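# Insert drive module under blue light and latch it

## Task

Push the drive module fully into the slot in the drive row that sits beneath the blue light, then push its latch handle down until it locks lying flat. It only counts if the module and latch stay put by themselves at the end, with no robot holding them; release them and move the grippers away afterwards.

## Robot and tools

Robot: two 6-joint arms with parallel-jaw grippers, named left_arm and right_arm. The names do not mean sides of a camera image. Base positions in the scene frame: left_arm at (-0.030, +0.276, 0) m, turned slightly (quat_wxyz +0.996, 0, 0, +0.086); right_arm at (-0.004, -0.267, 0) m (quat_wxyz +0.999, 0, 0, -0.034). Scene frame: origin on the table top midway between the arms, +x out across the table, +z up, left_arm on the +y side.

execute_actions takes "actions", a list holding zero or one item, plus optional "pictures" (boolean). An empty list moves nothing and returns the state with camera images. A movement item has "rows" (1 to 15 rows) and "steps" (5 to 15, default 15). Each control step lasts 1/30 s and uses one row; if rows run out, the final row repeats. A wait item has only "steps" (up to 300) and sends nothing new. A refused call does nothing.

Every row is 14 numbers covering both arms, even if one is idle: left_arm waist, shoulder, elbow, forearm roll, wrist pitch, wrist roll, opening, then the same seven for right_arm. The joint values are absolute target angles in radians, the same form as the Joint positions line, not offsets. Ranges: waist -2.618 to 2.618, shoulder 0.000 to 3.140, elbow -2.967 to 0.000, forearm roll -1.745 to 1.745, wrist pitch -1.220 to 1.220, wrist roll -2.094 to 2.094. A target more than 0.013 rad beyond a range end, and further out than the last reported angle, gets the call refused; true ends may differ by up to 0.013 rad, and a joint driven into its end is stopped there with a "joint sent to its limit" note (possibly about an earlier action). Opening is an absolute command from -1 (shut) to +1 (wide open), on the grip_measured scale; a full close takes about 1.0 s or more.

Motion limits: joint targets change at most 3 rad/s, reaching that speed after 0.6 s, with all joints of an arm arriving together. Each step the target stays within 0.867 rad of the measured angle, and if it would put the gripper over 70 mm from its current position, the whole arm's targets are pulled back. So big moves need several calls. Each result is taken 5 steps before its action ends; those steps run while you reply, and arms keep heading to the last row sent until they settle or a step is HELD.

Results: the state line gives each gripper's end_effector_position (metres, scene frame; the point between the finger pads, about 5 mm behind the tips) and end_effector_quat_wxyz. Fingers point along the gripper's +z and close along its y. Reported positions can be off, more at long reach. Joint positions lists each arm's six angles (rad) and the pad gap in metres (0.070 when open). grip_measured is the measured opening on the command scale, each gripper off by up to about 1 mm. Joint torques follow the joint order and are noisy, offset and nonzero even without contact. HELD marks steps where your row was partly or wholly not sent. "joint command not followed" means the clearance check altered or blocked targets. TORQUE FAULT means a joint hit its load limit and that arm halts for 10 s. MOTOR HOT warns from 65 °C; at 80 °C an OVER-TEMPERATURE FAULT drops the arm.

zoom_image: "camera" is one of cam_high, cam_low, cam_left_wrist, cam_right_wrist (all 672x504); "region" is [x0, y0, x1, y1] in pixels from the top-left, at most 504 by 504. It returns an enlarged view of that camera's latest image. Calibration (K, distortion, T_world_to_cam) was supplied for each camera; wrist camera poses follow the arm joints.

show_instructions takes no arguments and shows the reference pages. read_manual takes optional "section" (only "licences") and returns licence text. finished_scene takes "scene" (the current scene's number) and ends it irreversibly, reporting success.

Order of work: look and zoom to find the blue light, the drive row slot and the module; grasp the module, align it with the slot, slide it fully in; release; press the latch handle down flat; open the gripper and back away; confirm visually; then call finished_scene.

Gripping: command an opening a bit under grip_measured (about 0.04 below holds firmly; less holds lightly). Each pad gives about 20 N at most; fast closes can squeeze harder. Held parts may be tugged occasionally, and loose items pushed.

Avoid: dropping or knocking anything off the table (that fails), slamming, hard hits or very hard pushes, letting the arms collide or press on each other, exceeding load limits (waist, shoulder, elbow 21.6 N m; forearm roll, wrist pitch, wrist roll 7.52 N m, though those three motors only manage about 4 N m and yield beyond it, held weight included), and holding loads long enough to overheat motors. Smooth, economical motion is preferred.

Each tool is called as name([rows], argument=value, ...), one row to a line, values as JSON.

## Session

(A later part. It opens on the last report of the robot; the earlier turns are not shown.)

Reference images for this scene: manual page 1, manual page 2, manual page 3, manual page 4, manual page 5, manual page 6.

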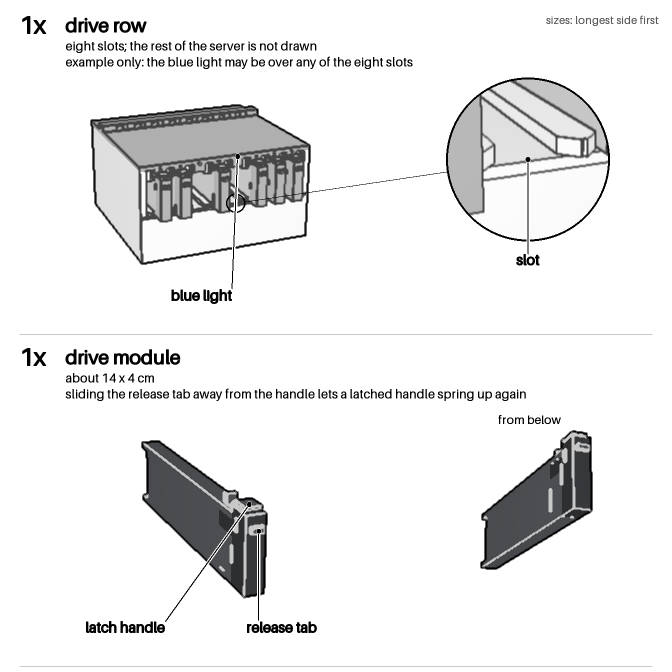

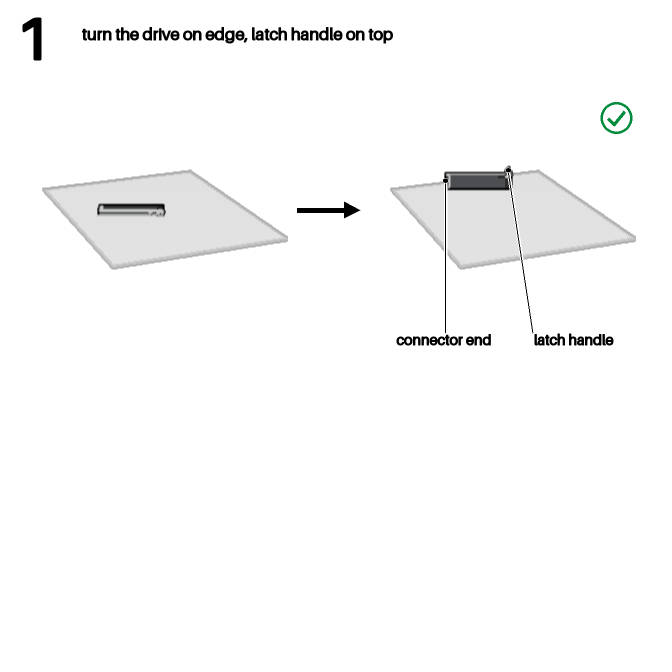

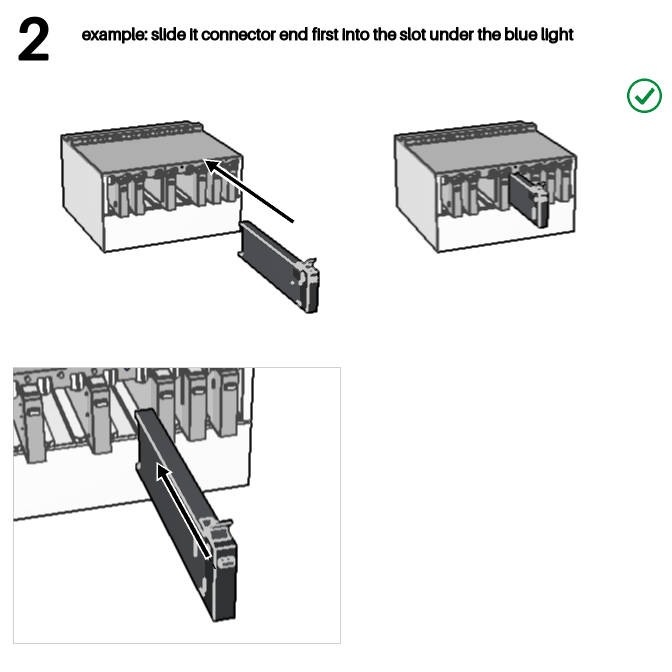

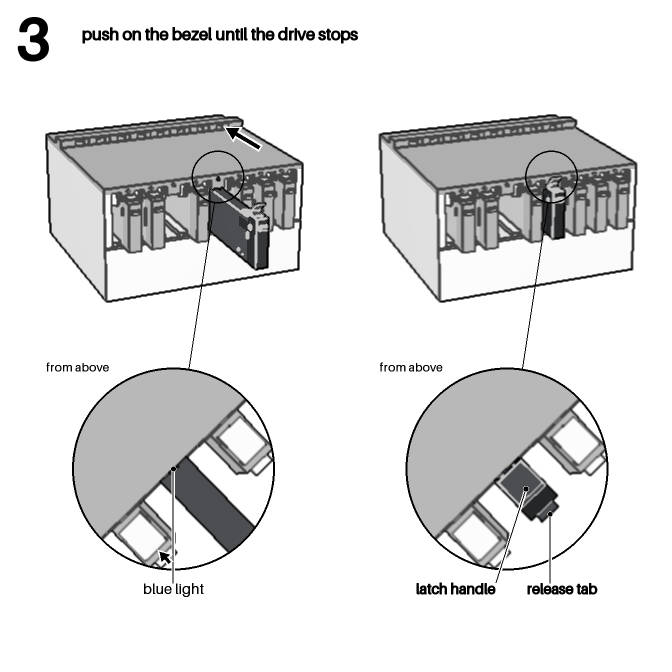

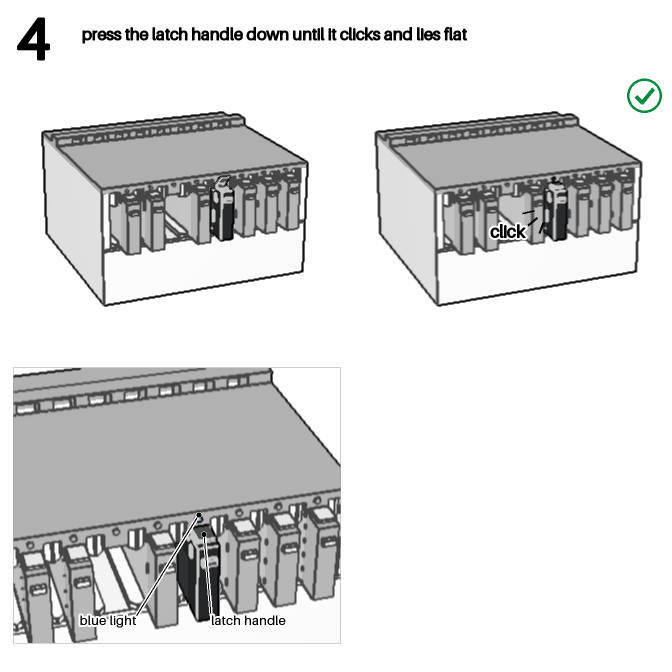

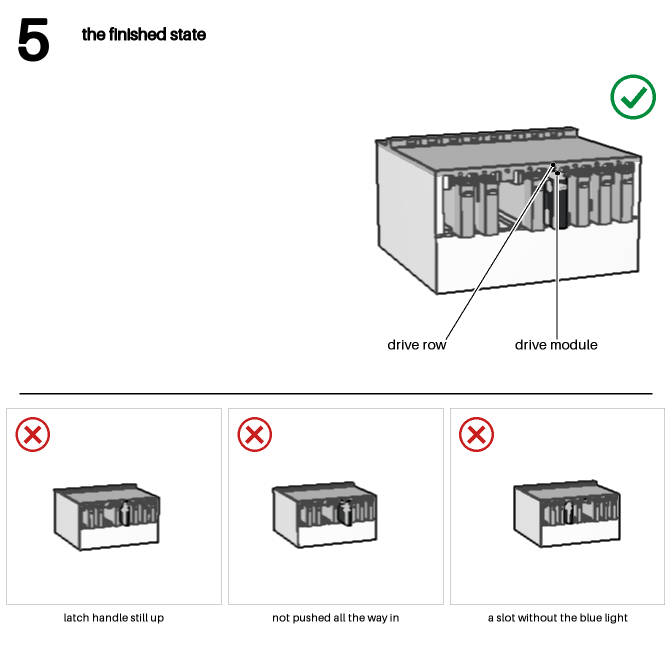

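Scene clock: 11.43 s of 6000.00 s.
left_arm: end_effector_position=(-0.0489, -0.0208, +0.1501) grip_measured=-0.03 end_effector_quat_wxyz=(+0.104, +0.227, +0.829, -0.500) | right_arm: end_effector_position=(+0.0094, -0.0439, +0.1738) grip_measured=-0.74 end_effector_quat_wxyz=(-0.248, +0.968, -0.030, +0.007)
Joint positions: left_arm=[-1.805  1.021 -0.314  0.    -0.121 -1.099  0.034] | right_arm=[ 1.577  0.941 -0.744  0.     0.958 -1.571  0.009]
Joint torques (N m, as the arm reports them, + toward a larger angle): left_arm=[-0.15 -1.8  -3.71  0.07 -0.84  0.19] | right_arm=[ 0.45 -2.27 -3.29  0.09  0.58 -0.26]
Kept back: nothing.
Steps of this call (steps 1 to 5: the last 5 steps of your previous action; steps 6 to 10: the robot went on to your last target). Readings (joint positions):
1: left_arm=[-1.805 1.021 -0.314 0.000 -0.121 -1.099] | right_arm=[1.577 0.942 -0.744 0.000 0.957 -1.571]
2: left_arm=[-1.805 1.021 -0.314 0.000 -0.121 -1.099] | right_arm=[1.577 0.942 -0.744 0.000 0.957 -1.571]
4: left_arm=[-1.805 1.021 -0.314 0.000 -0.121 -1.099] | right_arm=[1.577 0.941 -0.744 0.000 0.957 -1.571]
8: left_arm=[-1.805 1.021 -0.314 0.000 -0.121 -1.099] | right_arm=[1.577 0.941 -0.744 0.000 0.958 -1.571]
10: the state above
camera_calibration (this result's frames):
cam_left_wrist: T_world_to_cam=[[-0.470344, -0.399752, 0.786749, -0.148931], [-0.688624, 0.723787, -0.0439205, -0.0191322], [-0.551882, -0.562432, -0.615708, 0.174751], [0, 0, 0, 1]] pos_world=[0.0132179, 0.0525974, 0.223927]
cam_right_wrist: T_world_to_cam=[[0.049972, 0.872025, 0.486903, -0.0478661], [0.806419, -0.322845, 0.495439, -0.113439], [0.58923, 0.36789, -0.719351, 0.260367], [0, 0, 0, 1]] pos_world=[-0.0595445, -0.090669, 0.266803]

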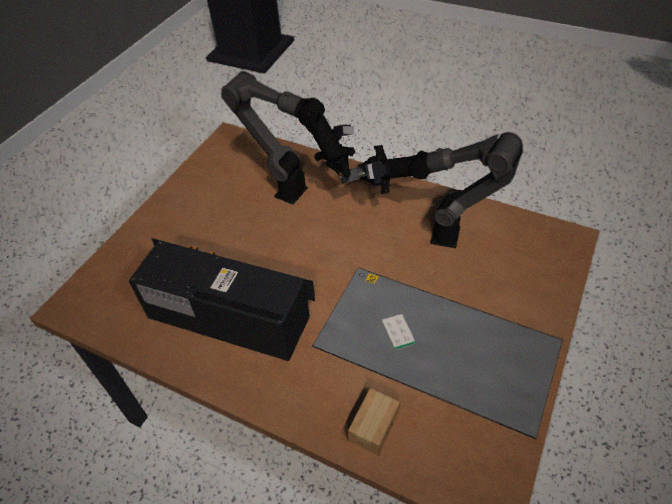

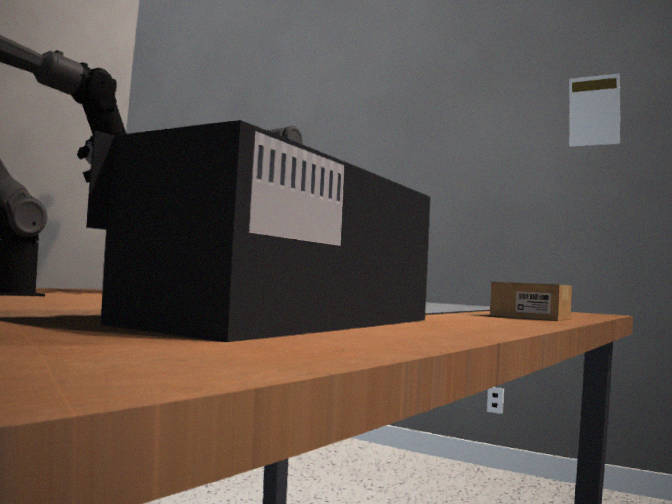

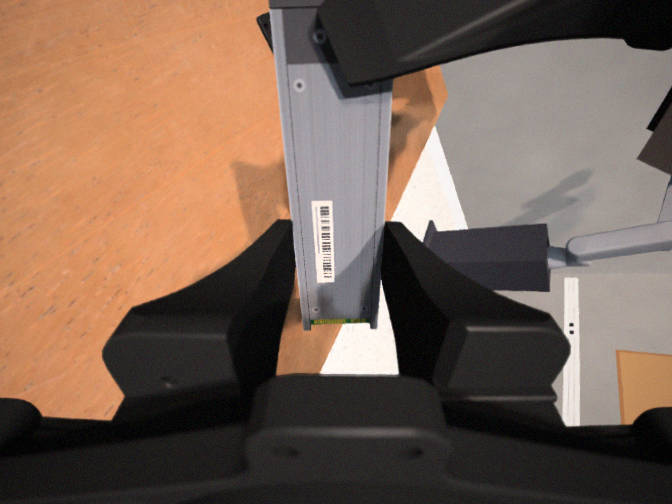

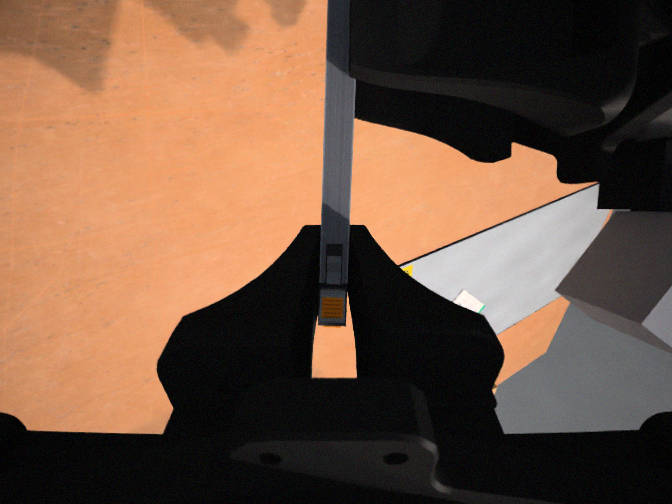

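execute_actions([
  {"rows":[[-1.805,1.021,-0.314,0,-0.12,-1.099,1,1.5766,0.9408,-0.7426,0,0.96,-1.571,-0.79]],"steps":12},
])

execute_actions([
  {"rows":[[-1.805,0.8,-0.15,0,-0.06,-1.099,1,1.5766,0.9408,-0.7426,0,0.96,-1.571,-0.79]],"steps":12},
])

execute_actions([
  {"rows":[[-1.805,0.8,-0.15,0,-0.06,-1.099,1,-0.3877,1.4584,-1.0665,0.318,0.885,-0.7176,-0.79]],"steps":15},
])

execute_actions([
  {"rows":[[-0.922,2.063,-1.01,0,-0.966,-1.571,1,-0.3877,1.4584,-1.0665,0.318,0.885,-0.7176,-0.79]],"steps":15},
])

execute_actions([
  {"steps":40},
], pictures=true)

Scene clock: 12.43 s of 6000.00 s.
left_arm: end_effector_position=(-0.0489, -0.0205, +0.1496) grip_measured=+0.39 end_effector_quat_wxyz=(+0.104, +0.227, +0.830, -0.499) | right_arm: end_effector_position=(+0.0093, -0.0460, +0.1720) grip_measured=-0.76 end_effector_quat_wxyz=(-0.244, +0.969, -0.029, +0.008)
Joint positions: left_arm=[-1.805  1.021 -0.314  0.    -0.118 -1.099  0.049] | right_arm=[ 1.577  0.941 -0.74  -0.     0.966 -1.573  0.009]
Joint torques (N m, as the arm reports them, + toward a larger angle): left_arm=[-0.01 -1.59 -3.33 -0.06 -1.17  0.12] | right_arm=[ 0.22 -2.16 -3.91 -0.09 -0.55  0.04]
Steps of this call (steps 1 to 15: the robot went on to your last target; steps 16 to 23: nothing new was sent; steps 24 to 30: the first 7 steps of this action). Readings (joint positions):
24: left_arm=[-1.805 1.021 -0.314 0.000 -0.120 -1.099] | right_arm=[1.577 0.941 -0.743 0.000 0.960 -1.571]
25: left_arm=[-1.805 1.021 -0.314 0.000 -0.119 -1.099] | right_arm=[1.577 0.941 -0.742 0.000 0.963 -1.572]
27: left_arm=[-1.805 1.021 -0.314 0.000 -0.118 -1.099] | right_arm=[1.577 0.941 -0.740 -0.000 0.967 -1.573]
30: the state above

Scene clock: 12.83 s of 6000.00 s.
left_arm: end_effector_position=(-0.0474, +0.0032, +0.1423) grip_measured=+1.00 end_effector_quat_wxyz=(+0.104, +0.227, +0.829, -0.500) | right_arm: end_effector_position=(+0.0094, -0.0447, +0.1730) grip_measured=-0.76 end_effector_quat_wxyz=(-0.247, +0.969, -0.030, +0.008)
Joint positions: left_arm=[-1.805  0.913 -0.235  0.    -0.092 -1.099  0.07 ] | right_arm=[ 1.577  0.941 -0.742 -0.     0.96  -1.571  0.009]
Joint torques (N m, as the arm reports them, + toward a larger angle): left_arm=[-0.02 -2.   -2.47 -0.11 -0.64  0.12] | right_arm=[ 0.19 -1.84 -4.89 -0.05 -0.54  0.12]
Steps of this call (steps 1 to 5: the last 5 steps of your previous action; steps 6 to 12: the first 7 steps of this action). Readings (joint positions):
6: left_arm=[-1.805 1.021 -0.314 0.000 -0.119 -1.099] | right_arm=[1.577 0.941 -0.740 -0.000 0.962 -1.572]
7: left_arm=[-1.805 1.018 -0.312 0.000 -0.119 -1.099] | right_arm=[1.577 0.941 -0.740 -0.000 0.961 -1.572]
9: left_arm=[-1.805 0.993 -0.294 0.000 -0.114 -1.099] | right_arm=[1.577 0.941 -0.741 -0.000 0.961 -1.572]
12: the state above

Scene clock: 13.33 s of 6000.00 s.
left_arm: end_effector_position=(-0.0459, +0.0272, +0.1303) grip_measured=+1.00 end_effector_quat_wxyz=(+0.104, +0.227, +0.830, -0.498) | right_arm: end_effector_position=(+0.0556, -0.0221, +0.1744) grip_measured=-0.76 end_effector_quat_wxyz=(-0.234, +0.934, -0.268, -0.030)
Joint positions: left_arm=[-1.805  0.799 -0.15  -0.    -0.059 -1.099  0.07 ] | right_arm=[ 1.338  1.076 -0.828  0.084  0.94  -1.345  0.009]
Joint torques (N m, as the arm reports them, + toward a larger angle): left_arm=[-0.04  0.62 -4.31 -0.08 -1.39  0.08] | right_arm=[-1.85 -2.26 -4.49  0.13 -0.37 -0.09]
Steps of this call (steps 1 to 5: the last 5 steps of your previous action; steps 6 to 15: the first 10 steps of this action). Readings (joint positions):
6: left_arm=[-1.805 0.798 -0.147 0.000 -0.059 -1.099] | right_arm=[1.577 0.941 -0.742 -0.000 0.960 -1.571]
7: left_arm=[-1.805 0.798 -0.147 0.000 -0.059 -1.099] | right_arm=[1.574 0.942 -0.744 0.000 0.960 -1.568]
9: left_arm=[-1.805 0.798 -0.149 0.000 -0.059 -1.099] | right_arm=[1.549 0.955 -0.753 0.009 0.958 -1.543]
13: left_arm=[-1.805 0.799 -0.149 -0.000 -0.059 -1.099] | right_arm=[1.431 1.025 -0.796 0.053 0.950 -1.429]
15: the state above

Scene clock: 13.83 s of 6000.00 s.
left_arm: end_effector_position=(+0.0107, -0.0358, +0.1943) grip_measured=+1.00 end_effector_quat_wxyz=(+0.145, +0.096, +0.805, -0.568) | right_arm: end_effector_position=(+0.2264, -0.0703, +0.1674) grip_measured=-0.76 end_effector_quat_wxyz=(-0.222, +0.651, -0.724, -0.055)
Joint positions: left_arm=[-1.612  1.006 -0.341 -0.    -0.259 -1.202  0.07 ] | right_arm=[ 0.647  1.297 -0.966  0.218  0.908 -0.983  0.009]
Joint torques (N m, as the arm reports them, + toward a larger angle): left_arm=[ 0.4  -0.09 -3.88 -0.06 -1.35 -0.23] | right_arm=[-0.83 -3.19 -4.74  0.44 -0.42  0.03]
Steps of this call (steps 1 to 5: the last 5 steps of your previous action; steps 6 to 15: the first 10 steps of this action). Readings (joint positions):
6: left_arm=[-1.805 0.800 -0.150 -0.000 -0.060 -1.099] | right_arm=[1.051 1.192 -0.900 0.154 0.923 -1.156]
7: left_arm=[-1.802 0.803 -0.152 -0.000 -0.063 -1.100] | right_arm=[1.005 1.207 -0.910 0.163 0.921 -1.132]
9: left_arm=[-1.777 0.828 -0.176 -0.000 -0.087 -1.113] | right_arm=[0.914 1.234 -0.926 0.179 0.917 -1.087]
13: left_arm=[-1.670 0.940 -0.284 -0.000 -0.199 -1.171] | right_arm=[0.735 1.279 -0.954 0.207 0.910 -1.014]
15: the state above

Scene clock: 15.17 s of 6000.00 s.
left_arm: end_effector_position=(+0.3721, -0.0992, +0.1598) grip_measured=+1.00 end_effector_quat_wxyz=(+0.282, -0.282, +0.648, -0.649) | right_arm: end_effector_position=(+0.3226, -0.3669, +0.1561) grip_measured=-0.76 end_effector_quat_wxyz=(+0.233, -0.052, +0.971, +0.012)
Joint positions: left_arm=[-0.922  2.063 -1.01  -0.    -0.966 -1.571  0.07 ] | right_arm=[-0.388  1.459 -1.067  0.318  0.885 -0.717  0.009]
Joint torques (N m, as the arm reports them, + toward a larger angle): left_arm=[-0.34 -6.37 -3.19  0.09 -1.34  0.01] | right_arm=[ 0.49 -4.39 -4.3   0.48 -0.16 -0.17]
Kept back: nothing.
Steps of this call (steps 1 to 5: the last 5 steps of your previous action; steps 6 to 40: the robot went on to your last target). Readings (joint positions):
1: left_arm=[-1.583 1.040 -0.369 -0.000 -0.288 -1.217] | right_arm=[0.604 1.306 -0.971 0.223 0.907 -0.969]
2: left_arm=[-1.555 1.075 -0.397 -0.000 -0.317 -1.232] | right_arm=[0.560 1.314 -0.976 0.228 0.906 -0.956]
4: left_arm=[-1.500 1.149 -0.450 -0.000 -0.373 -1.261] | right_arm=[0.474 1.328 -0.985 0.237 0.903 -0.932]
8: left_arm=[-1.398 1.306 -0.550 -0.000 -0.478 -1.316] | right_arm=[0.304 1.354 -1.001 0.253 0.900 -0.889]
40: the state above
camera_calibration (this result's frames):
cam_left_wrist: T_world_to_cam=[[0.00789966, 0.00893076, 0.999929, -0.161344], [-0.978533, -0.205867, 0.00956931, 0.335014], [0.205938, -0.978539, 0.00711277, -0.0538376], [0, 0, 0, 1]] pos_world=[0.340184, 0.017727, 0.158509]
cam_right_wrist: T_world_to_cam=[[0.107856, -0.994135, 0.00786104, -0.401888], [-0.985872, -0.105934, 0.129744, 0.253304], [-0.12815, -0.0217437, -0.991516, 0.31285], [0, 0, 0, 1]] pos_world=[0.333164, -0.365896, 0.28049]

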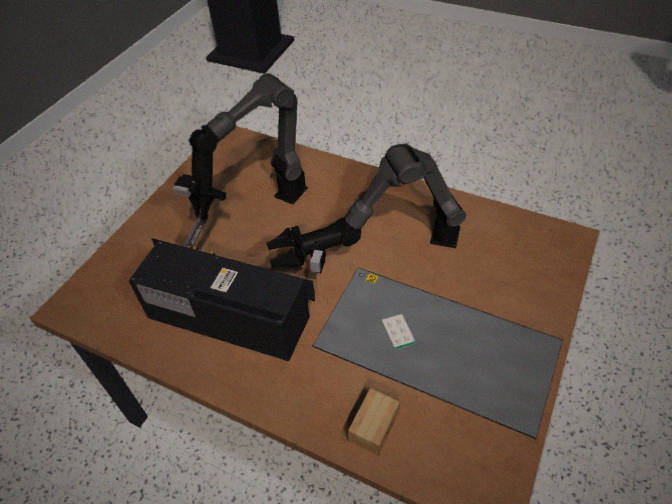

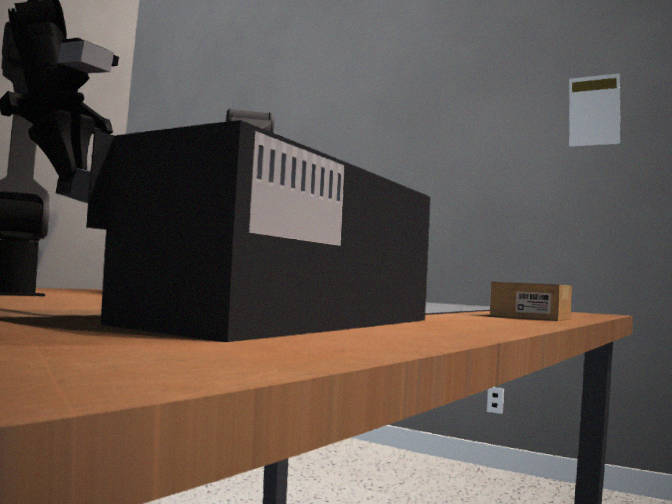

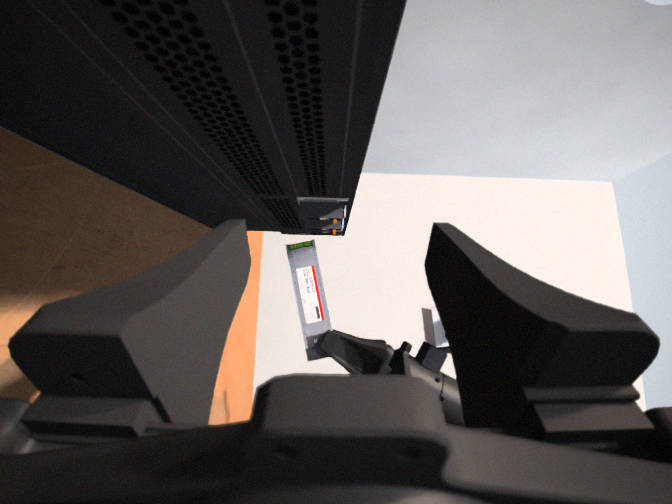

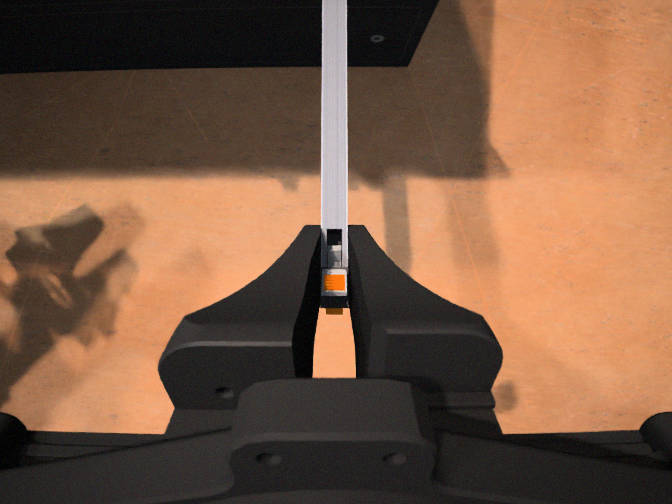

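execute_actions([
  {"rows":[[-0.922,2.063,-1.01,0,-0.966,-1.571,1,-0.3877,1.4584,-1.0665,0.318,0.885,-0.7176,-0.85]],"steps":6},
], pictures=true)

zoom_image(camera="cam_left_wrist", region=[230, 180, 430, 380])

Scene clock: 15.47 s of 6000.00 s.
left_arm: end_effector_position=(+0.3721, -0.0992, +0.1599) grip_measured=+1.00 end_effector_quat_wxyz=(+0.282, -0.282, +0.648, -0.649) | right_arm: end_effector_position=(+0.3225, -0.3669, +0.1561) grip_measured=-0.76 end_effector_quat_wxyz=(+0.233, -0.052, +0.971, +0.012)
Joint positions: left_arm=[-0.922  2.063 -1.01  -0.    -0.966 -1.571  0.07 ] | right_arm=[-0.388  1.459 -1.067  0.318  0.885 -0.718  0.009]
Joint torques (N m, as the arm reports them, + toward a larger angle): left_arm=[-0.35 -6.59 -2.95  0.11 -1.29  0.1 ] | right_arm=[ 0.28 -4.47 -3.98  0.43 -0.17 -0.18]
Steps of this call (steps 1 to 8: the robot went on to your last target; step 9: the first step of this action). Readings (joint positions):
9: the state above
camera_calibration (this result's frames):
cam_left_wrist: T_world_to_cam=[[0.00761616, 0.00909011, 0.99993, -0.161397], [-0.978561, -0.205744, 0.00932377, 0.335042], [0.205814, -0.978564, 0.00732825, -0.0538385], [0, 0, 0, 1]] pos_world=[0.340169, 0.0177156, 0.158656]
cam_right_wrist: T_world_to_cam=[[0.10822, -0.994096, 0.00779843, -0.401933], [-0.985804, -0.106298, 0.12997, 0.253071], [-0.128374, -0.0217531, -0.991487, 0.312886], [0, 0, 0, 1]] pos_world=[0.333142, -0.365852, 0.280465]

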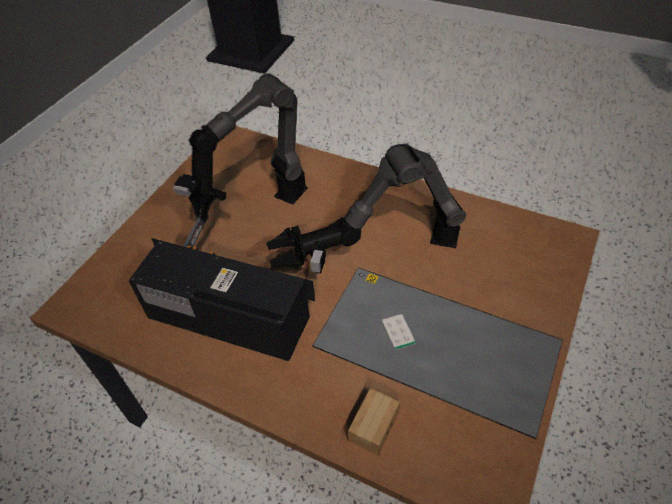

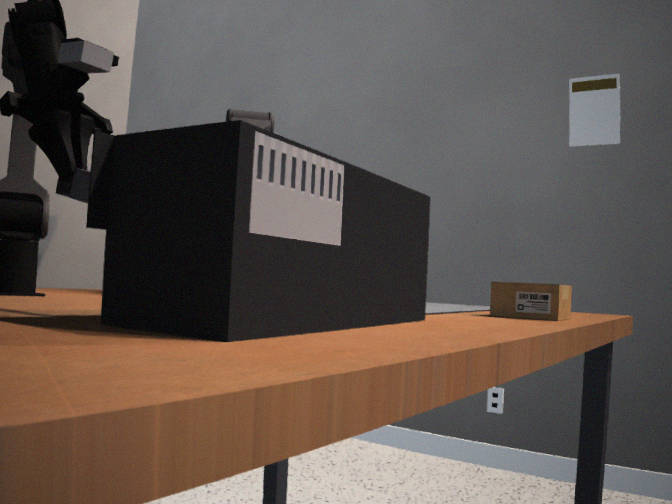

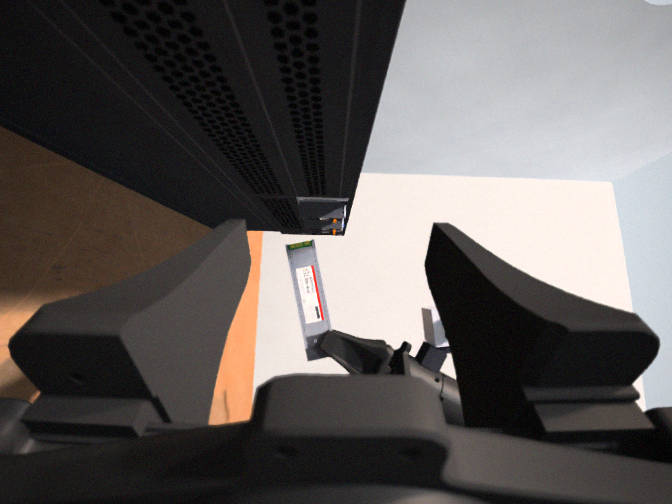

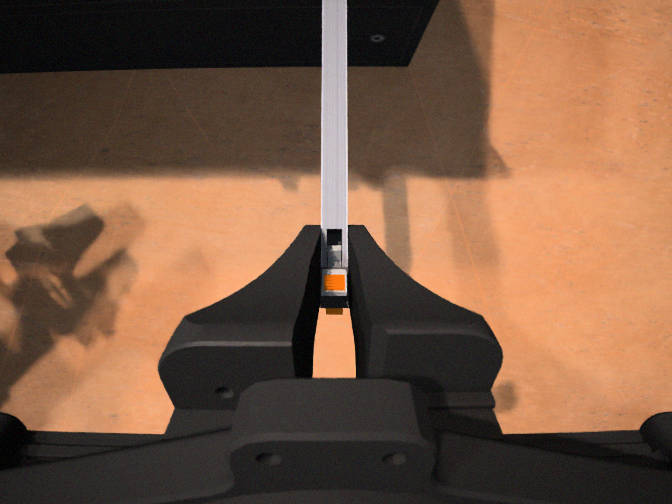

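Region (230, 180, 430, 380) of cam_left_wrist's 672x504 image, scaled by 2.520, with more detail than that image has.

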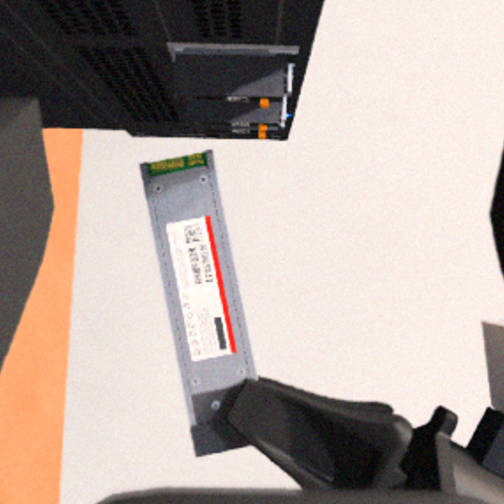

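execute_actions([
  {"rows":[[-0.922,2.063,-1.01,0,-0.966,-1.571,1,-0.3877,1.5422,-0.8766,0.4238,0.6291,-0.8619,-0.8]],"steps":12},
])

execute_actions([
  {"rows":[[-0.922,2.063,-1.01,0,-0.966,-1.571,1,-0.3877,1.6893,-0.745,0.69,0.39,-1.164,-0.79]],"steps":15},
])

execute_actions([
  {"steps":10},
])

execute_actions([
  {"rows":[[-0.922,2.063,-1.01,0,-0.966,-1.571,1,-0.3877,1.6893,-0.745,0.69,0.39,-1.164,-0.6]],"steps":8},
])

execute_actions([
  {"rows":[[-0.922,2.063,-1.01,0,-0.966,-1.571,1,-0.3877,1.7241,-0.7268,0.7815,0.3505,-1.2622,-0.6]],"steps":15},
])

execute_actions([
  {"rows":[[-0.922,2.063,-1.01,0,-0.966,-1.571,1,-0.3877,1.7241,-0.7268,0.7815,0.3505,-1.2622,-0.86]],"steps":15},
], pictures=true)

Scene clock: 16.30 s of 6000.00 s.
left_arm: end_effector_position=(+0.3721, -0.0992, +0.1599) grip_measured=+1.00 end_effector_quat_wxyz=(+0.282, -0.282, +0.648, -0.649) | right_arm: end_effector_position=(+0.3252, -0.3664, +0.1289) grip_measured=-0.76 end_effector_quat_wxyz=(+0.236, -0.054, +0.970, +0.015)
Joint positions: left_arm=[-0.922  2.063 -1.01   0.    -0.966 -1.571  0.07 ] | right_arm=[-0.388  1.492 -0.987  0.363  0.777 -0.779  0.009]
Joint torques (N m, as the arm reports them, + toward a larger angle): left_arm=[-0.29 -6.46 -2.66  0.11 -1.15  0.2 ] | right_arm=[ 0.19 -3.3  -2.07  0.54 -0.7  -0.35]
Steps of this call (steps 1 to 5: the last 5 steps of your previous action; steps 6 to 15: the robot went on to your last target; steps 16 to 18: nothing new was sent; steps 19 to 25: the first 7 steps of this action). Readings (joint positions):
19: left_arm=[-0.922 2.063 -1.010 -0.000 -0.966 -1.571] | right_arm=[-0.388 1.459 -1.067 0.318 0.885 -0.718]
20: left_arm=[-0.922 2.063 -1.010 0.000 -0.966 -1.571] | right_arm=[-0.388 1.459 -1.065 0.319 0.883 -0.719]
22: left_arm=[-0.922 2.063 -1.010 0.000 -0.966 -1.571] | right_arm=[-0.388 1.465 -1.047 0.330 0.859 -0.733]
25: the state above

Scene clock: 16.80 s of 6000.00 s.
left_arm: end_effector_position=(+0.3720, -0.0992, +0.1599) grip_measured=+1.00 end_effector_quat_wxyz=(+0.282, -0.282, +0.648, -0.649) | right_arm: end_effector_position=(+0.3235, -0.3663, +0.0370) grip_measured=-0.76 end_effector_quat_wxyz=(+0.235, -0.053, +0.970, +0.014)
Joint positions: left_arm=[-0.922  2.063 -1.01   0.    -0.966 -1.571  0.07 ] | right_arm=[-0.388  1.661 -0.763  0.637  0.427 -1.105  0.009]
Joint torques (N m, as the arm reports them, + toward a larger angle): left_arm=[-0.33 -6.49 -2.72  0.14 -1.1   0.22] | right_arm=[-0.12 -4.71 -2.5  -0.06  0.13  0.21]
Steps of this call (steps 1 to 5: the last 5 steps of your previous action; steps 6 to 15: the first 10 steps of this action). Readings (joint positions):
6: left_arm=[-0.922 2.063 -1.010 0.000 -0.966 -1.571] | right_arm=[-0.388 1.543 -0.877 0.423 0.632 -0.861]
7: left_arm=[-0.922 2.063 -1.010 0.000 -0.966 -1.571] | right_arm=[-0.388 1.546 -0.871 0.429 0.622 -0.868]
9: left_arm=[-0.922 2.063 -1.010 0.000 -0.966 -1.571] | right_arm=[-0.388 1.562 -0.850 0.458 0.586 -0.902]
13: left_arm=[-0.922 2.063 -1.010 0.000 -0.966 -1.571] | right_arm=[-0.388 1.630 -0.785 0.576 0.470 -1.039]
15: the state above

Scene clock: 17.13 s of 6000.00 s.
left_arm: end_effector_position=(+0.3720, -0.0992, +0.1599) grip_measured=+1.00 end_effector_quat_wxyz=(+0.282, -0.282, +0.648, -0.649) | right_arm: end_effector_position=(+0.3230, -0.3671, +0.0267) grip_measured=-0.76 end_effector_quat_wxyz=(+0.234, -0.052, +0.971, +0.012)
Joint positions: left_arm=[-0.922  2.063 -1.01   0.    -0.966 -1.571  0.07 ] | right_arm=[-0.388  1.688 -0.746  0.691  0.389 -1.164  0.009]
Joint torques (N m, as the arm reports them, + toward a larger angle): left_arm=[-0.34 -6.51 -2.86  0.14 -1.04  0.23] | right_arm=[-0.22 -3.59 -1.81 -0.28  0.17  0.1 ]
Kept back: nothing.
Steps of this call (steps 1 to 5: the last 5 steps of your previous action; steps 6 to 10: the robot went on to your last target). Readings (joint positions):
1: left_arm=[-0.922 2.063 -1.010 0.000 -0.966 -1.571] | right_arm=[-0.388 1.672 -0.756 0.658 0.412 -1.128]
2: left_arm=[-0.922 2.063 -1.010 0.000 -0.966 -1.571] | right_arm=[-0.388 1.681 -0.750 0.674 0.401 -1.146]
4: left_arm=[-0.922 2.063 -1.010 0.000 -0.966 -1.571] | right_arm=[-0.388 1.688 -0.746 0.691 0.390 -1.164]
8: left_arm=[-0.922 2.063 -1.010 0.000 -0.966 -1.571] | right_arm=[-0.388 1.688 -0.746 0.692 0.389 -1.164]
10: the state above

Scene clock: 17.23 s of 6000.00 s.
left_arm: end_effector_position=(+0.3720, -0.0992, +0.1599) grip_measured=+1.00 end_effector_quat_wxyz=(+0.282, -0.282, +0.648, -0.648) | right_arm: end_effector_position=(+0.3224, -0.3668, +0.0259) grip_measured=-0.60 end_effector_quat_wxyz=(+0.233, -0.052, +0.971, +0.013)
Joint positions: left_arm=[-0.922  2.063 -1.01   0.    -0.966 -1.571  0.07 ] | right_arm=[-0.388  1.69  -0.745  0.689  0.39  -1.164  0.014]
Joint torques (N m, as the arm reports them, + toward a larger angle): left_arm=[-0.49 -6.58 -2.67  0.12 -1.07  0.24] | right_arm=[-0.25 -4.31 -2.22  0.    0.05  0.08]
Steps of this call (steps 1 to 3: the first 3 steps of this action). Readings (joint positions):
1: left_arm=[-0.922 2.063 -1.010 0.000 -0.966 -1.571] | right_arm=[-0.388 1.688 -0.746 0.691 0.389 -1.164]
2: left_arm=[-0.922 2.063 -1.010 0.000 -0.966 -1.571] | right_arm=[-0.388 1.689 -0.745 0.690 0.390 -1.164]
3: the state above

Scene clock: 17.73 s of 6000.00 s.
left_arm: end_effector_position=(+0.3720, -0.0992, +0.1598) grip_measured=+1.00 end_effector_quat_wxyz=(+0.282, -0.282, +0.648, -0.648) | right_arm: end_effector_position=(+0.3222, -0.3667, +0.0133) grip_measured=-0.60 end_effector_quat_wxyz=(+0.232, -0.052, +0.971, +0.013)
Joint positions: left_arm=[-0.922  2.063 -1.01   0.    -0.966 -1.571  0.07 ] | right_arm=[-0.388  1.726 -0.726  0.783  0.35  -1.264  0.014]
Joint torques (N m, as the arm reports them, + toward a larger angle): left_arm=[-0.35 -6.57 -2.68  0.12 -1.04  0.21] | right_arm=[-0.33 -4.99 -2.4  -0.05  0.03  0.07]
Steps of this call (steps 1 to 5: the last 5 steps of your previous action; steps 6 to 15: the first 10 steps of this action). Readings (joint positions):
6: left_arm=[-0.922 2.063 -1.010 0.000 -0.966 -1.571] | right_arm=[-0.388 1.690 -0.745 0.689 0.390 -1.164]
7: left_arm=[-0.922 2.063 -1.010 0.000 -0.966 -1.571] | right_arm=[-0.388 1.691 -0.744 0.691 0.390 -1.166]
9: left_arm=[-0.922 2.063 -1.010 0.000 -0.966 -1.571] | right_arm=[-0.388 1.699 -0.740 0.714 0.381 -1.191]
13: left_arm=[-0.922 2.063 -1.010 0.000 -0.966 -1.571] | right_arm=[-0.388 1.724 -0.726 0.780 0.351 -1.261]
15: the state above

Scene clock: 18.23 s of 6000.00 s.
left_arm: end_effector_position=(+0.3720, -0.0992, +0.1598) grip_measured=+1.00 end_effector_quat_wxyz=(+0.282, -0.282, +0.648, -0.648) | right_arm: end_effector_position=(+0.3221, -0.3667, +0.0135) grip_measured=-0.76 end_effector_quat_wxyz=(+0.232, -0.052, +0.971, +0.013)
Joint positions: left_arm=[-0.922  2.063 -1.01   0.    -0.966 -1.571  0.07 ] | right_arm=[-0.388  1.725 -0.726  0.781  0.35  -1.262  0.009]
Joint torques (N m, as the arm reports them, + toward a larger angle): left_arm=[-0.35 -6.56 -2.64  0.13 -1.05  0.21] | right_arm=[-0.6  -5.77 -3.44  0.02  0.11  0.07]
Steps of this call (steps 1 to 5: the last 5 steps of your previous action; steps 6 to 15: the first 10 steps of this action). Readings (joint positions):
6: left_arm=[-0.922 2.063 -1.010 0.000 -0.966 -1.571] | right_arm=[-0.388 1.726 -0.726 0.782 0.350 -1.262]
7: left_arm=[-0.922 2.063 -1.010 0.000 -0.966 -1.571] | right_arm=[-0.388 1.726 -0.726 0.782 0.350 -1.262]
9: left_arm=[-0.922 2.063 -1.010 0.000 -0.966 -1.571] | right_arm=[-0.388 1.725 -0.726 0.782 0.350 -1.262]
13: left_arm=[-0.922 2.063 -1.010 0.000 -0.966 -1.571] | right_arm=[-0.388 1.725 -0.726 0.781 0.350 -1.262]
15: the state above
camera_calibration (this result's frames):
cam_left_wrist: T_world_to_cam=[[0.00756568, 0.00856132, 0.999935, -0.161339], [-0.978577, -0.205679, 0.00916508, 0.33504], [0.205744, -0.978582, 0.00682181, -0.053703], [0, 0, 0, 1]] pos_world=[0.340132, 0.0177392, 0.158624]
cam_right_wrist: T_world_to_cam=[[0.108235, -0.994099, 0.00718244, -0.400584], [-0.985609, -0.106361, 0.131384, 0.27111], [-0.129845, -0.0212995, -0.991306, 0.172158], [0, 0, 0, 1]] pos_world=[0.33292, -0.365718, 0.137919]

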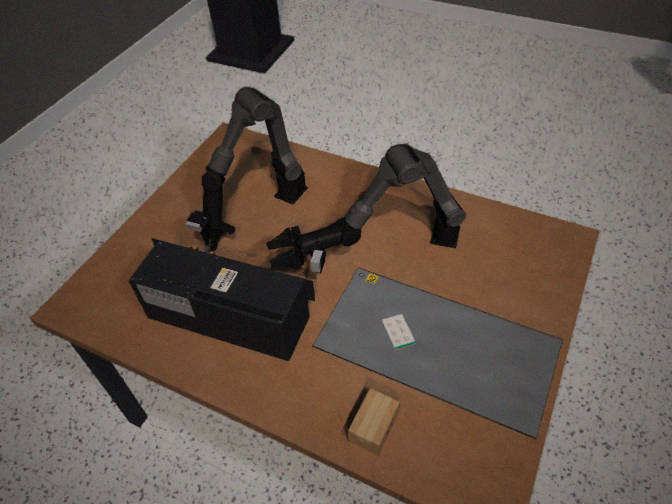

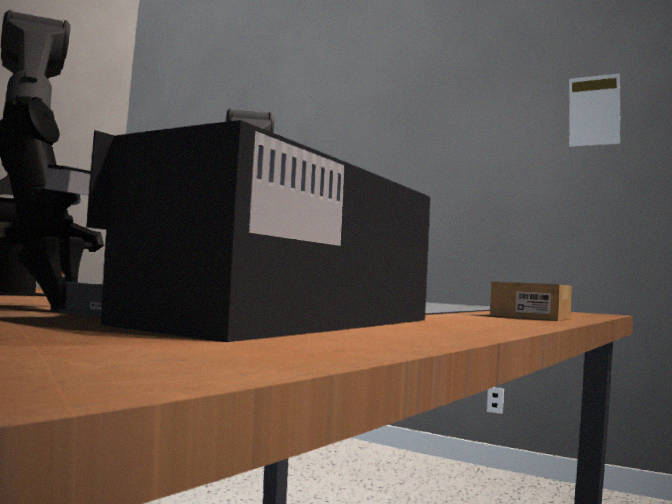

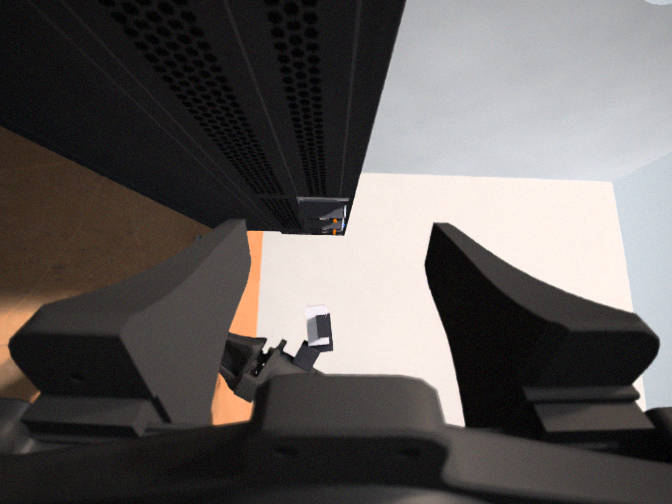

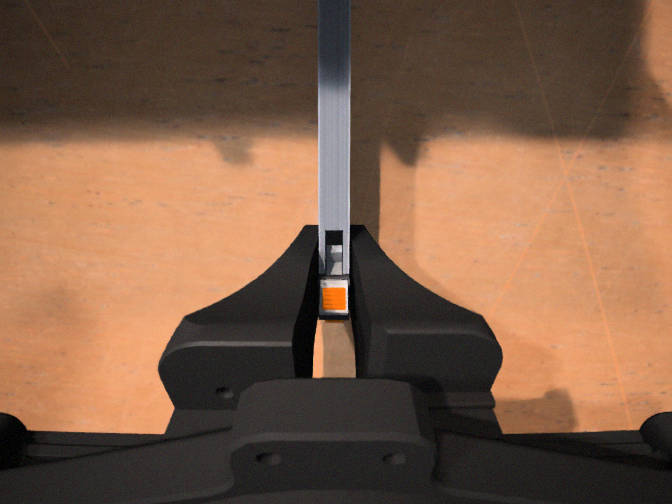

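execute_actions([
  {"rows":[[-0.922,2.063,-1.01,0,-0.966,-1.571,1,-0.3877,1.5422,-0.8766,0.4238,0.6291,-0.8619,-0.86]],"steps":15},
])

execute_actions([
  {"rows":[[-0.922,2.063,-1.01,0,-0.966,-1.571,1,-0.3877,1.4651,-1.0407,0.3267,0.8541,-0.7312,-0.86]],"steps":15},
])

execute_actions([
  {"steps":12},
], pictures=true)

zoom_image(camera="cam_left_wrist", region=[230, 180, 430, 380])

Scene clock: 18.83 s of 6000.00 s.
left_arm: end_effector_position=(+0.3720, -0.0992, +0.1598) grip_measured=+1.00 end_effector_quat_wxyz=(+0.282, -0.282, +0.648, -0.648) | right_arm: end_effector_position=(+0.3278, -0.3635, +0.0597) grip_measured=-0.76 end_effector_quat_wxyz=(+0.240, -0.057, +0.969, +0.022)
Joint positions: left_arm=[-0.922  2.063 -1.01   0.    -0.966 -1.571  0.07 ] | right_arm=[-0.388  1.617 -0.815  0.57   0.516 -1.025  0.009]
Joint torques (N m, as the arm reports them, + toward a larger angle): left_arm=[-0.16 -6.58 -2.78  0.12 -1.06  0.24] | right_arm=[-0.82 -4.83 -3.64  0.35 -0.27 -0.27]
Steps of this call (steps 1 to 5: the last 5 steps of your previous action; steps 6 to 8: the robot went on to your last target; steps 9 to 18: the first 10 steps of this action). Readings (joint positions):
9: left_arm=[-0.922 2.063 -1.010 0.000 -0.966 -1.571] | right_arm=[-0.388 1.724 -0.726 0.781 0.351 -1.262]
10: left_arm=[-0.922 2.063 -1.010 0.000 -0.966 -1.571] | right_arm=[-0.388 1.723 -0.727 0.779 0.353 -1.259]
12: left_arm=[-0.922 2.063 -1.010 0.000 -0.966 -1.571] | right_arm=[-0.388 1.712 -0.736 0.756 0.370 -1.234]
16: left_arm=[-0.922 2.063 -1.010 0.000 -0.966 -1.571] | right_arm=[-0.388 1.658 -0.781 0.650 0.452 -1.116]
18: the state above

Scene clock: 19.33 s of 6000.00 s.
left_arm: end_effector_position=(+0.3720, -0.0992, +0.1598) grip_measured=+1.00 end_effector_quat_wxyz=(+0.282, -0.282, +0.648, -0.648) | right_arm: end_effector_position=(+0.3228, -0.3672, +0.1454) grip_measured=-0.76 end_effector_quat_wxyz=(+0.234, -0.052, +0.971, +0.012)
Joint positions: left_arm=[-0.922  2.063 -1.01   0.    -0.966 -1.571  0.07 ] | right_arm=[-0.388  1.467 -1.031  0.33   0.84  -0.736  0.009]
Joint torques (N m, as the arm reports them, + toward a larger angle): left_arm=[-0.24 -6.53 -2.72  0.13 -1.04  0.22] | right_arm=[-0.94 -4.21 -3.48  0.16 -0.42 -0.1 ]
Steps of this call (steps 1 to 5: the last 5 steps of your previous action; steps 6 to 15: the first 10 steps of this action). Readings (joint positions):
6: left_arm=[-0.922 2.063 -1.010 0.000 -0.966 -1.571] | right_arm=[-0.388 1.543 -0.875 0.429 0.625 -0.868]
7: left_arm=[-0.922 2.063 -1.010 0.000 -0.966 -1.571] | right_arm=[-0.388 1.539 -0.880 0.419 0.635 -0.856]
9: left_arm=[-0.922 2.063 -1.010 0.000 -0.966 -1.571] | right_arm=[-0.388 1.523 -0.905 0.389 0.674 -0.821]
13: left_arm=[-0.922 2.063 -1.010 0.000 -0.966 -1.571] | right_arm=[-0.388 1.479 -1.000 0.341 0.802 -0.753]
15: the state above

Scene clock: 19.73 s of 6000.00 s.
left_arm: end_effector_position=(+0.3720, -0.0992, +0.1598) grip_measured=+1.00 end_effector_quat_wxyz=(+0.282, -0.282, +0.648, -0.648) | right_arm: end_effector_position=(+0.3225, -0.3669, +0.1484) grip_measured=-0.76 end_effector_quat_wxyz=(+0.233, -0.052, +0.971, +0.012)
Joint positions: left_arm=[-0.922  2.063 -1.01   0.    -0.966 -1.571  0.07 ] | right_arm=[-0.388  1.464 -1.041  0.327  0.854 -0.731  0.009]
Joint torques (N m, as the arm reports them, + toward a larger angle): left_arm=[-0.17 -6.41 -2.71  0.14 -1.06  0.2 ] | right_arm=[-0.79 -3.8  -3.23  0.16 -0.44 -0.17]
Kept back: nothing.
Steps of this call (steps 1 to 5: the last 5 steps of your previous action; steps 6 to 12: the robot went on to your last target). Readings (joint positions):
1: left_arm=[-0.922 2.063 -1.010 0.000 -0.966 -1.571] | right_arm=[-0.388 1.464 -1.039 0.327 0.851 -0.732]
2: left_arm=[-0.922 2.063 -1.010 0.000 -0.966 -1.571] | right_arm=[-0.388 1.463 -1.043 0.327 0.855 -0.731]
4: left_arm=[-0.922 2.063 -1.010 0.000 -0.966 -1.571] | right_arm=[-0.388 1.463 -1.043 0.327 0.855 -0.731]
8: left_arm=[-0.922 2.063 -1.010 0.000 -0.966 -1.571] | right_arm=[-0.388 1.464 -1.042 0.327 0.854 -0.731]
12: the state above
camera_calibration (this result's frames):
cam_left_wrist: T_world_to_cam=[[0.00756714, 0.00855966, 0.999935, -0.161339], [-0.978577, -0.205679, 0.00916617, 0.33504], [0.205744, -0.978582, 0.00681988, -0.0537026], [0, 0, 0, 1]] pos_world=[0.340132, 0.0177393, 0.158623]
cam_right_wrist: T_world_to_cam=[[0.107998, -0.994118, 0.00813566, -0.401861], [-0.985926, -0.106051, 0.129245, 0.254274], [-0.127622, -0.0219794, -0.991579, 0.304947], [0, 0, 0, 1]] pos_world=[0.333013, -0.365828, 0.272785]

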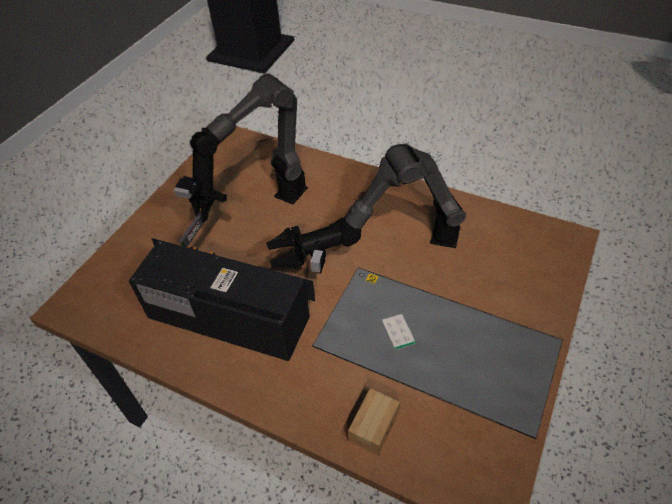

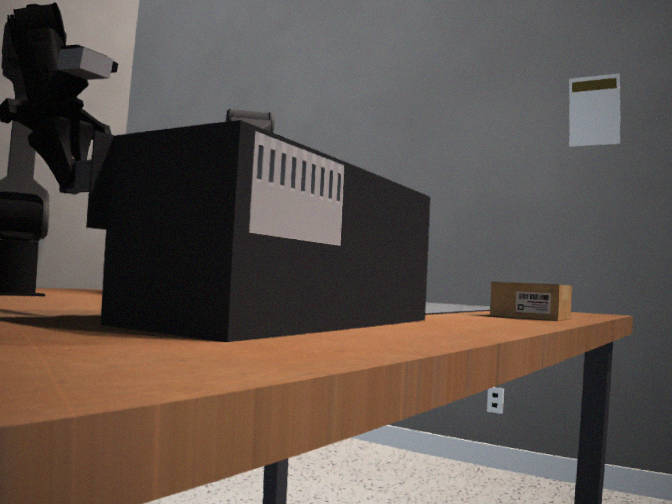

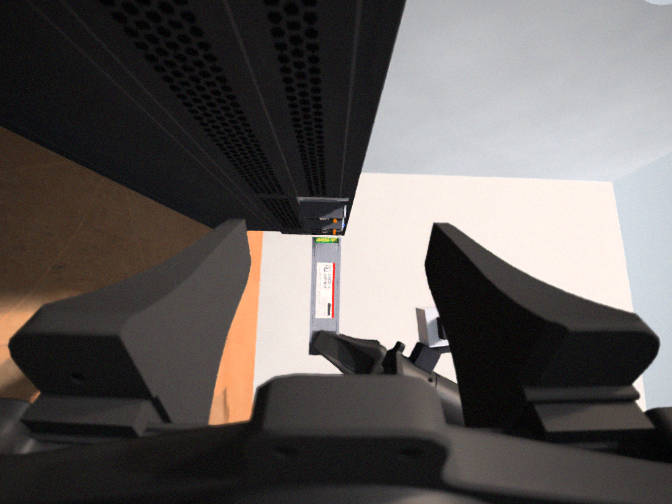

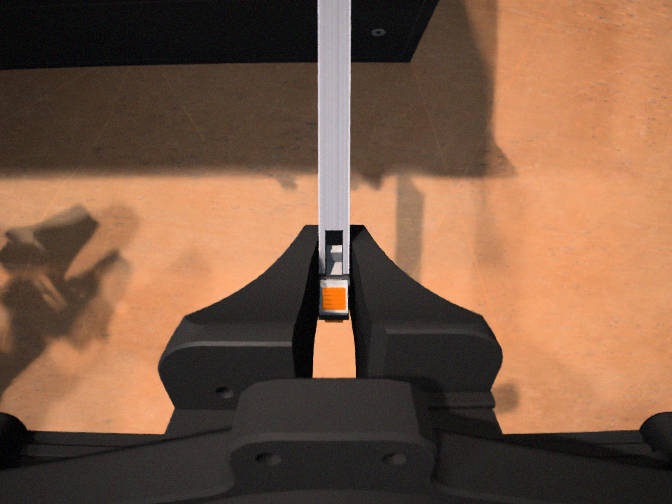

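Region (230, 180, 430, 380) of cam_left_wrist's 672x504 image, scaled by 2.520, with more detail than that image has.

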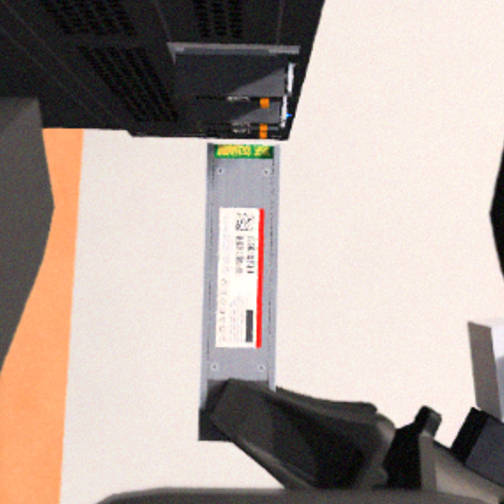

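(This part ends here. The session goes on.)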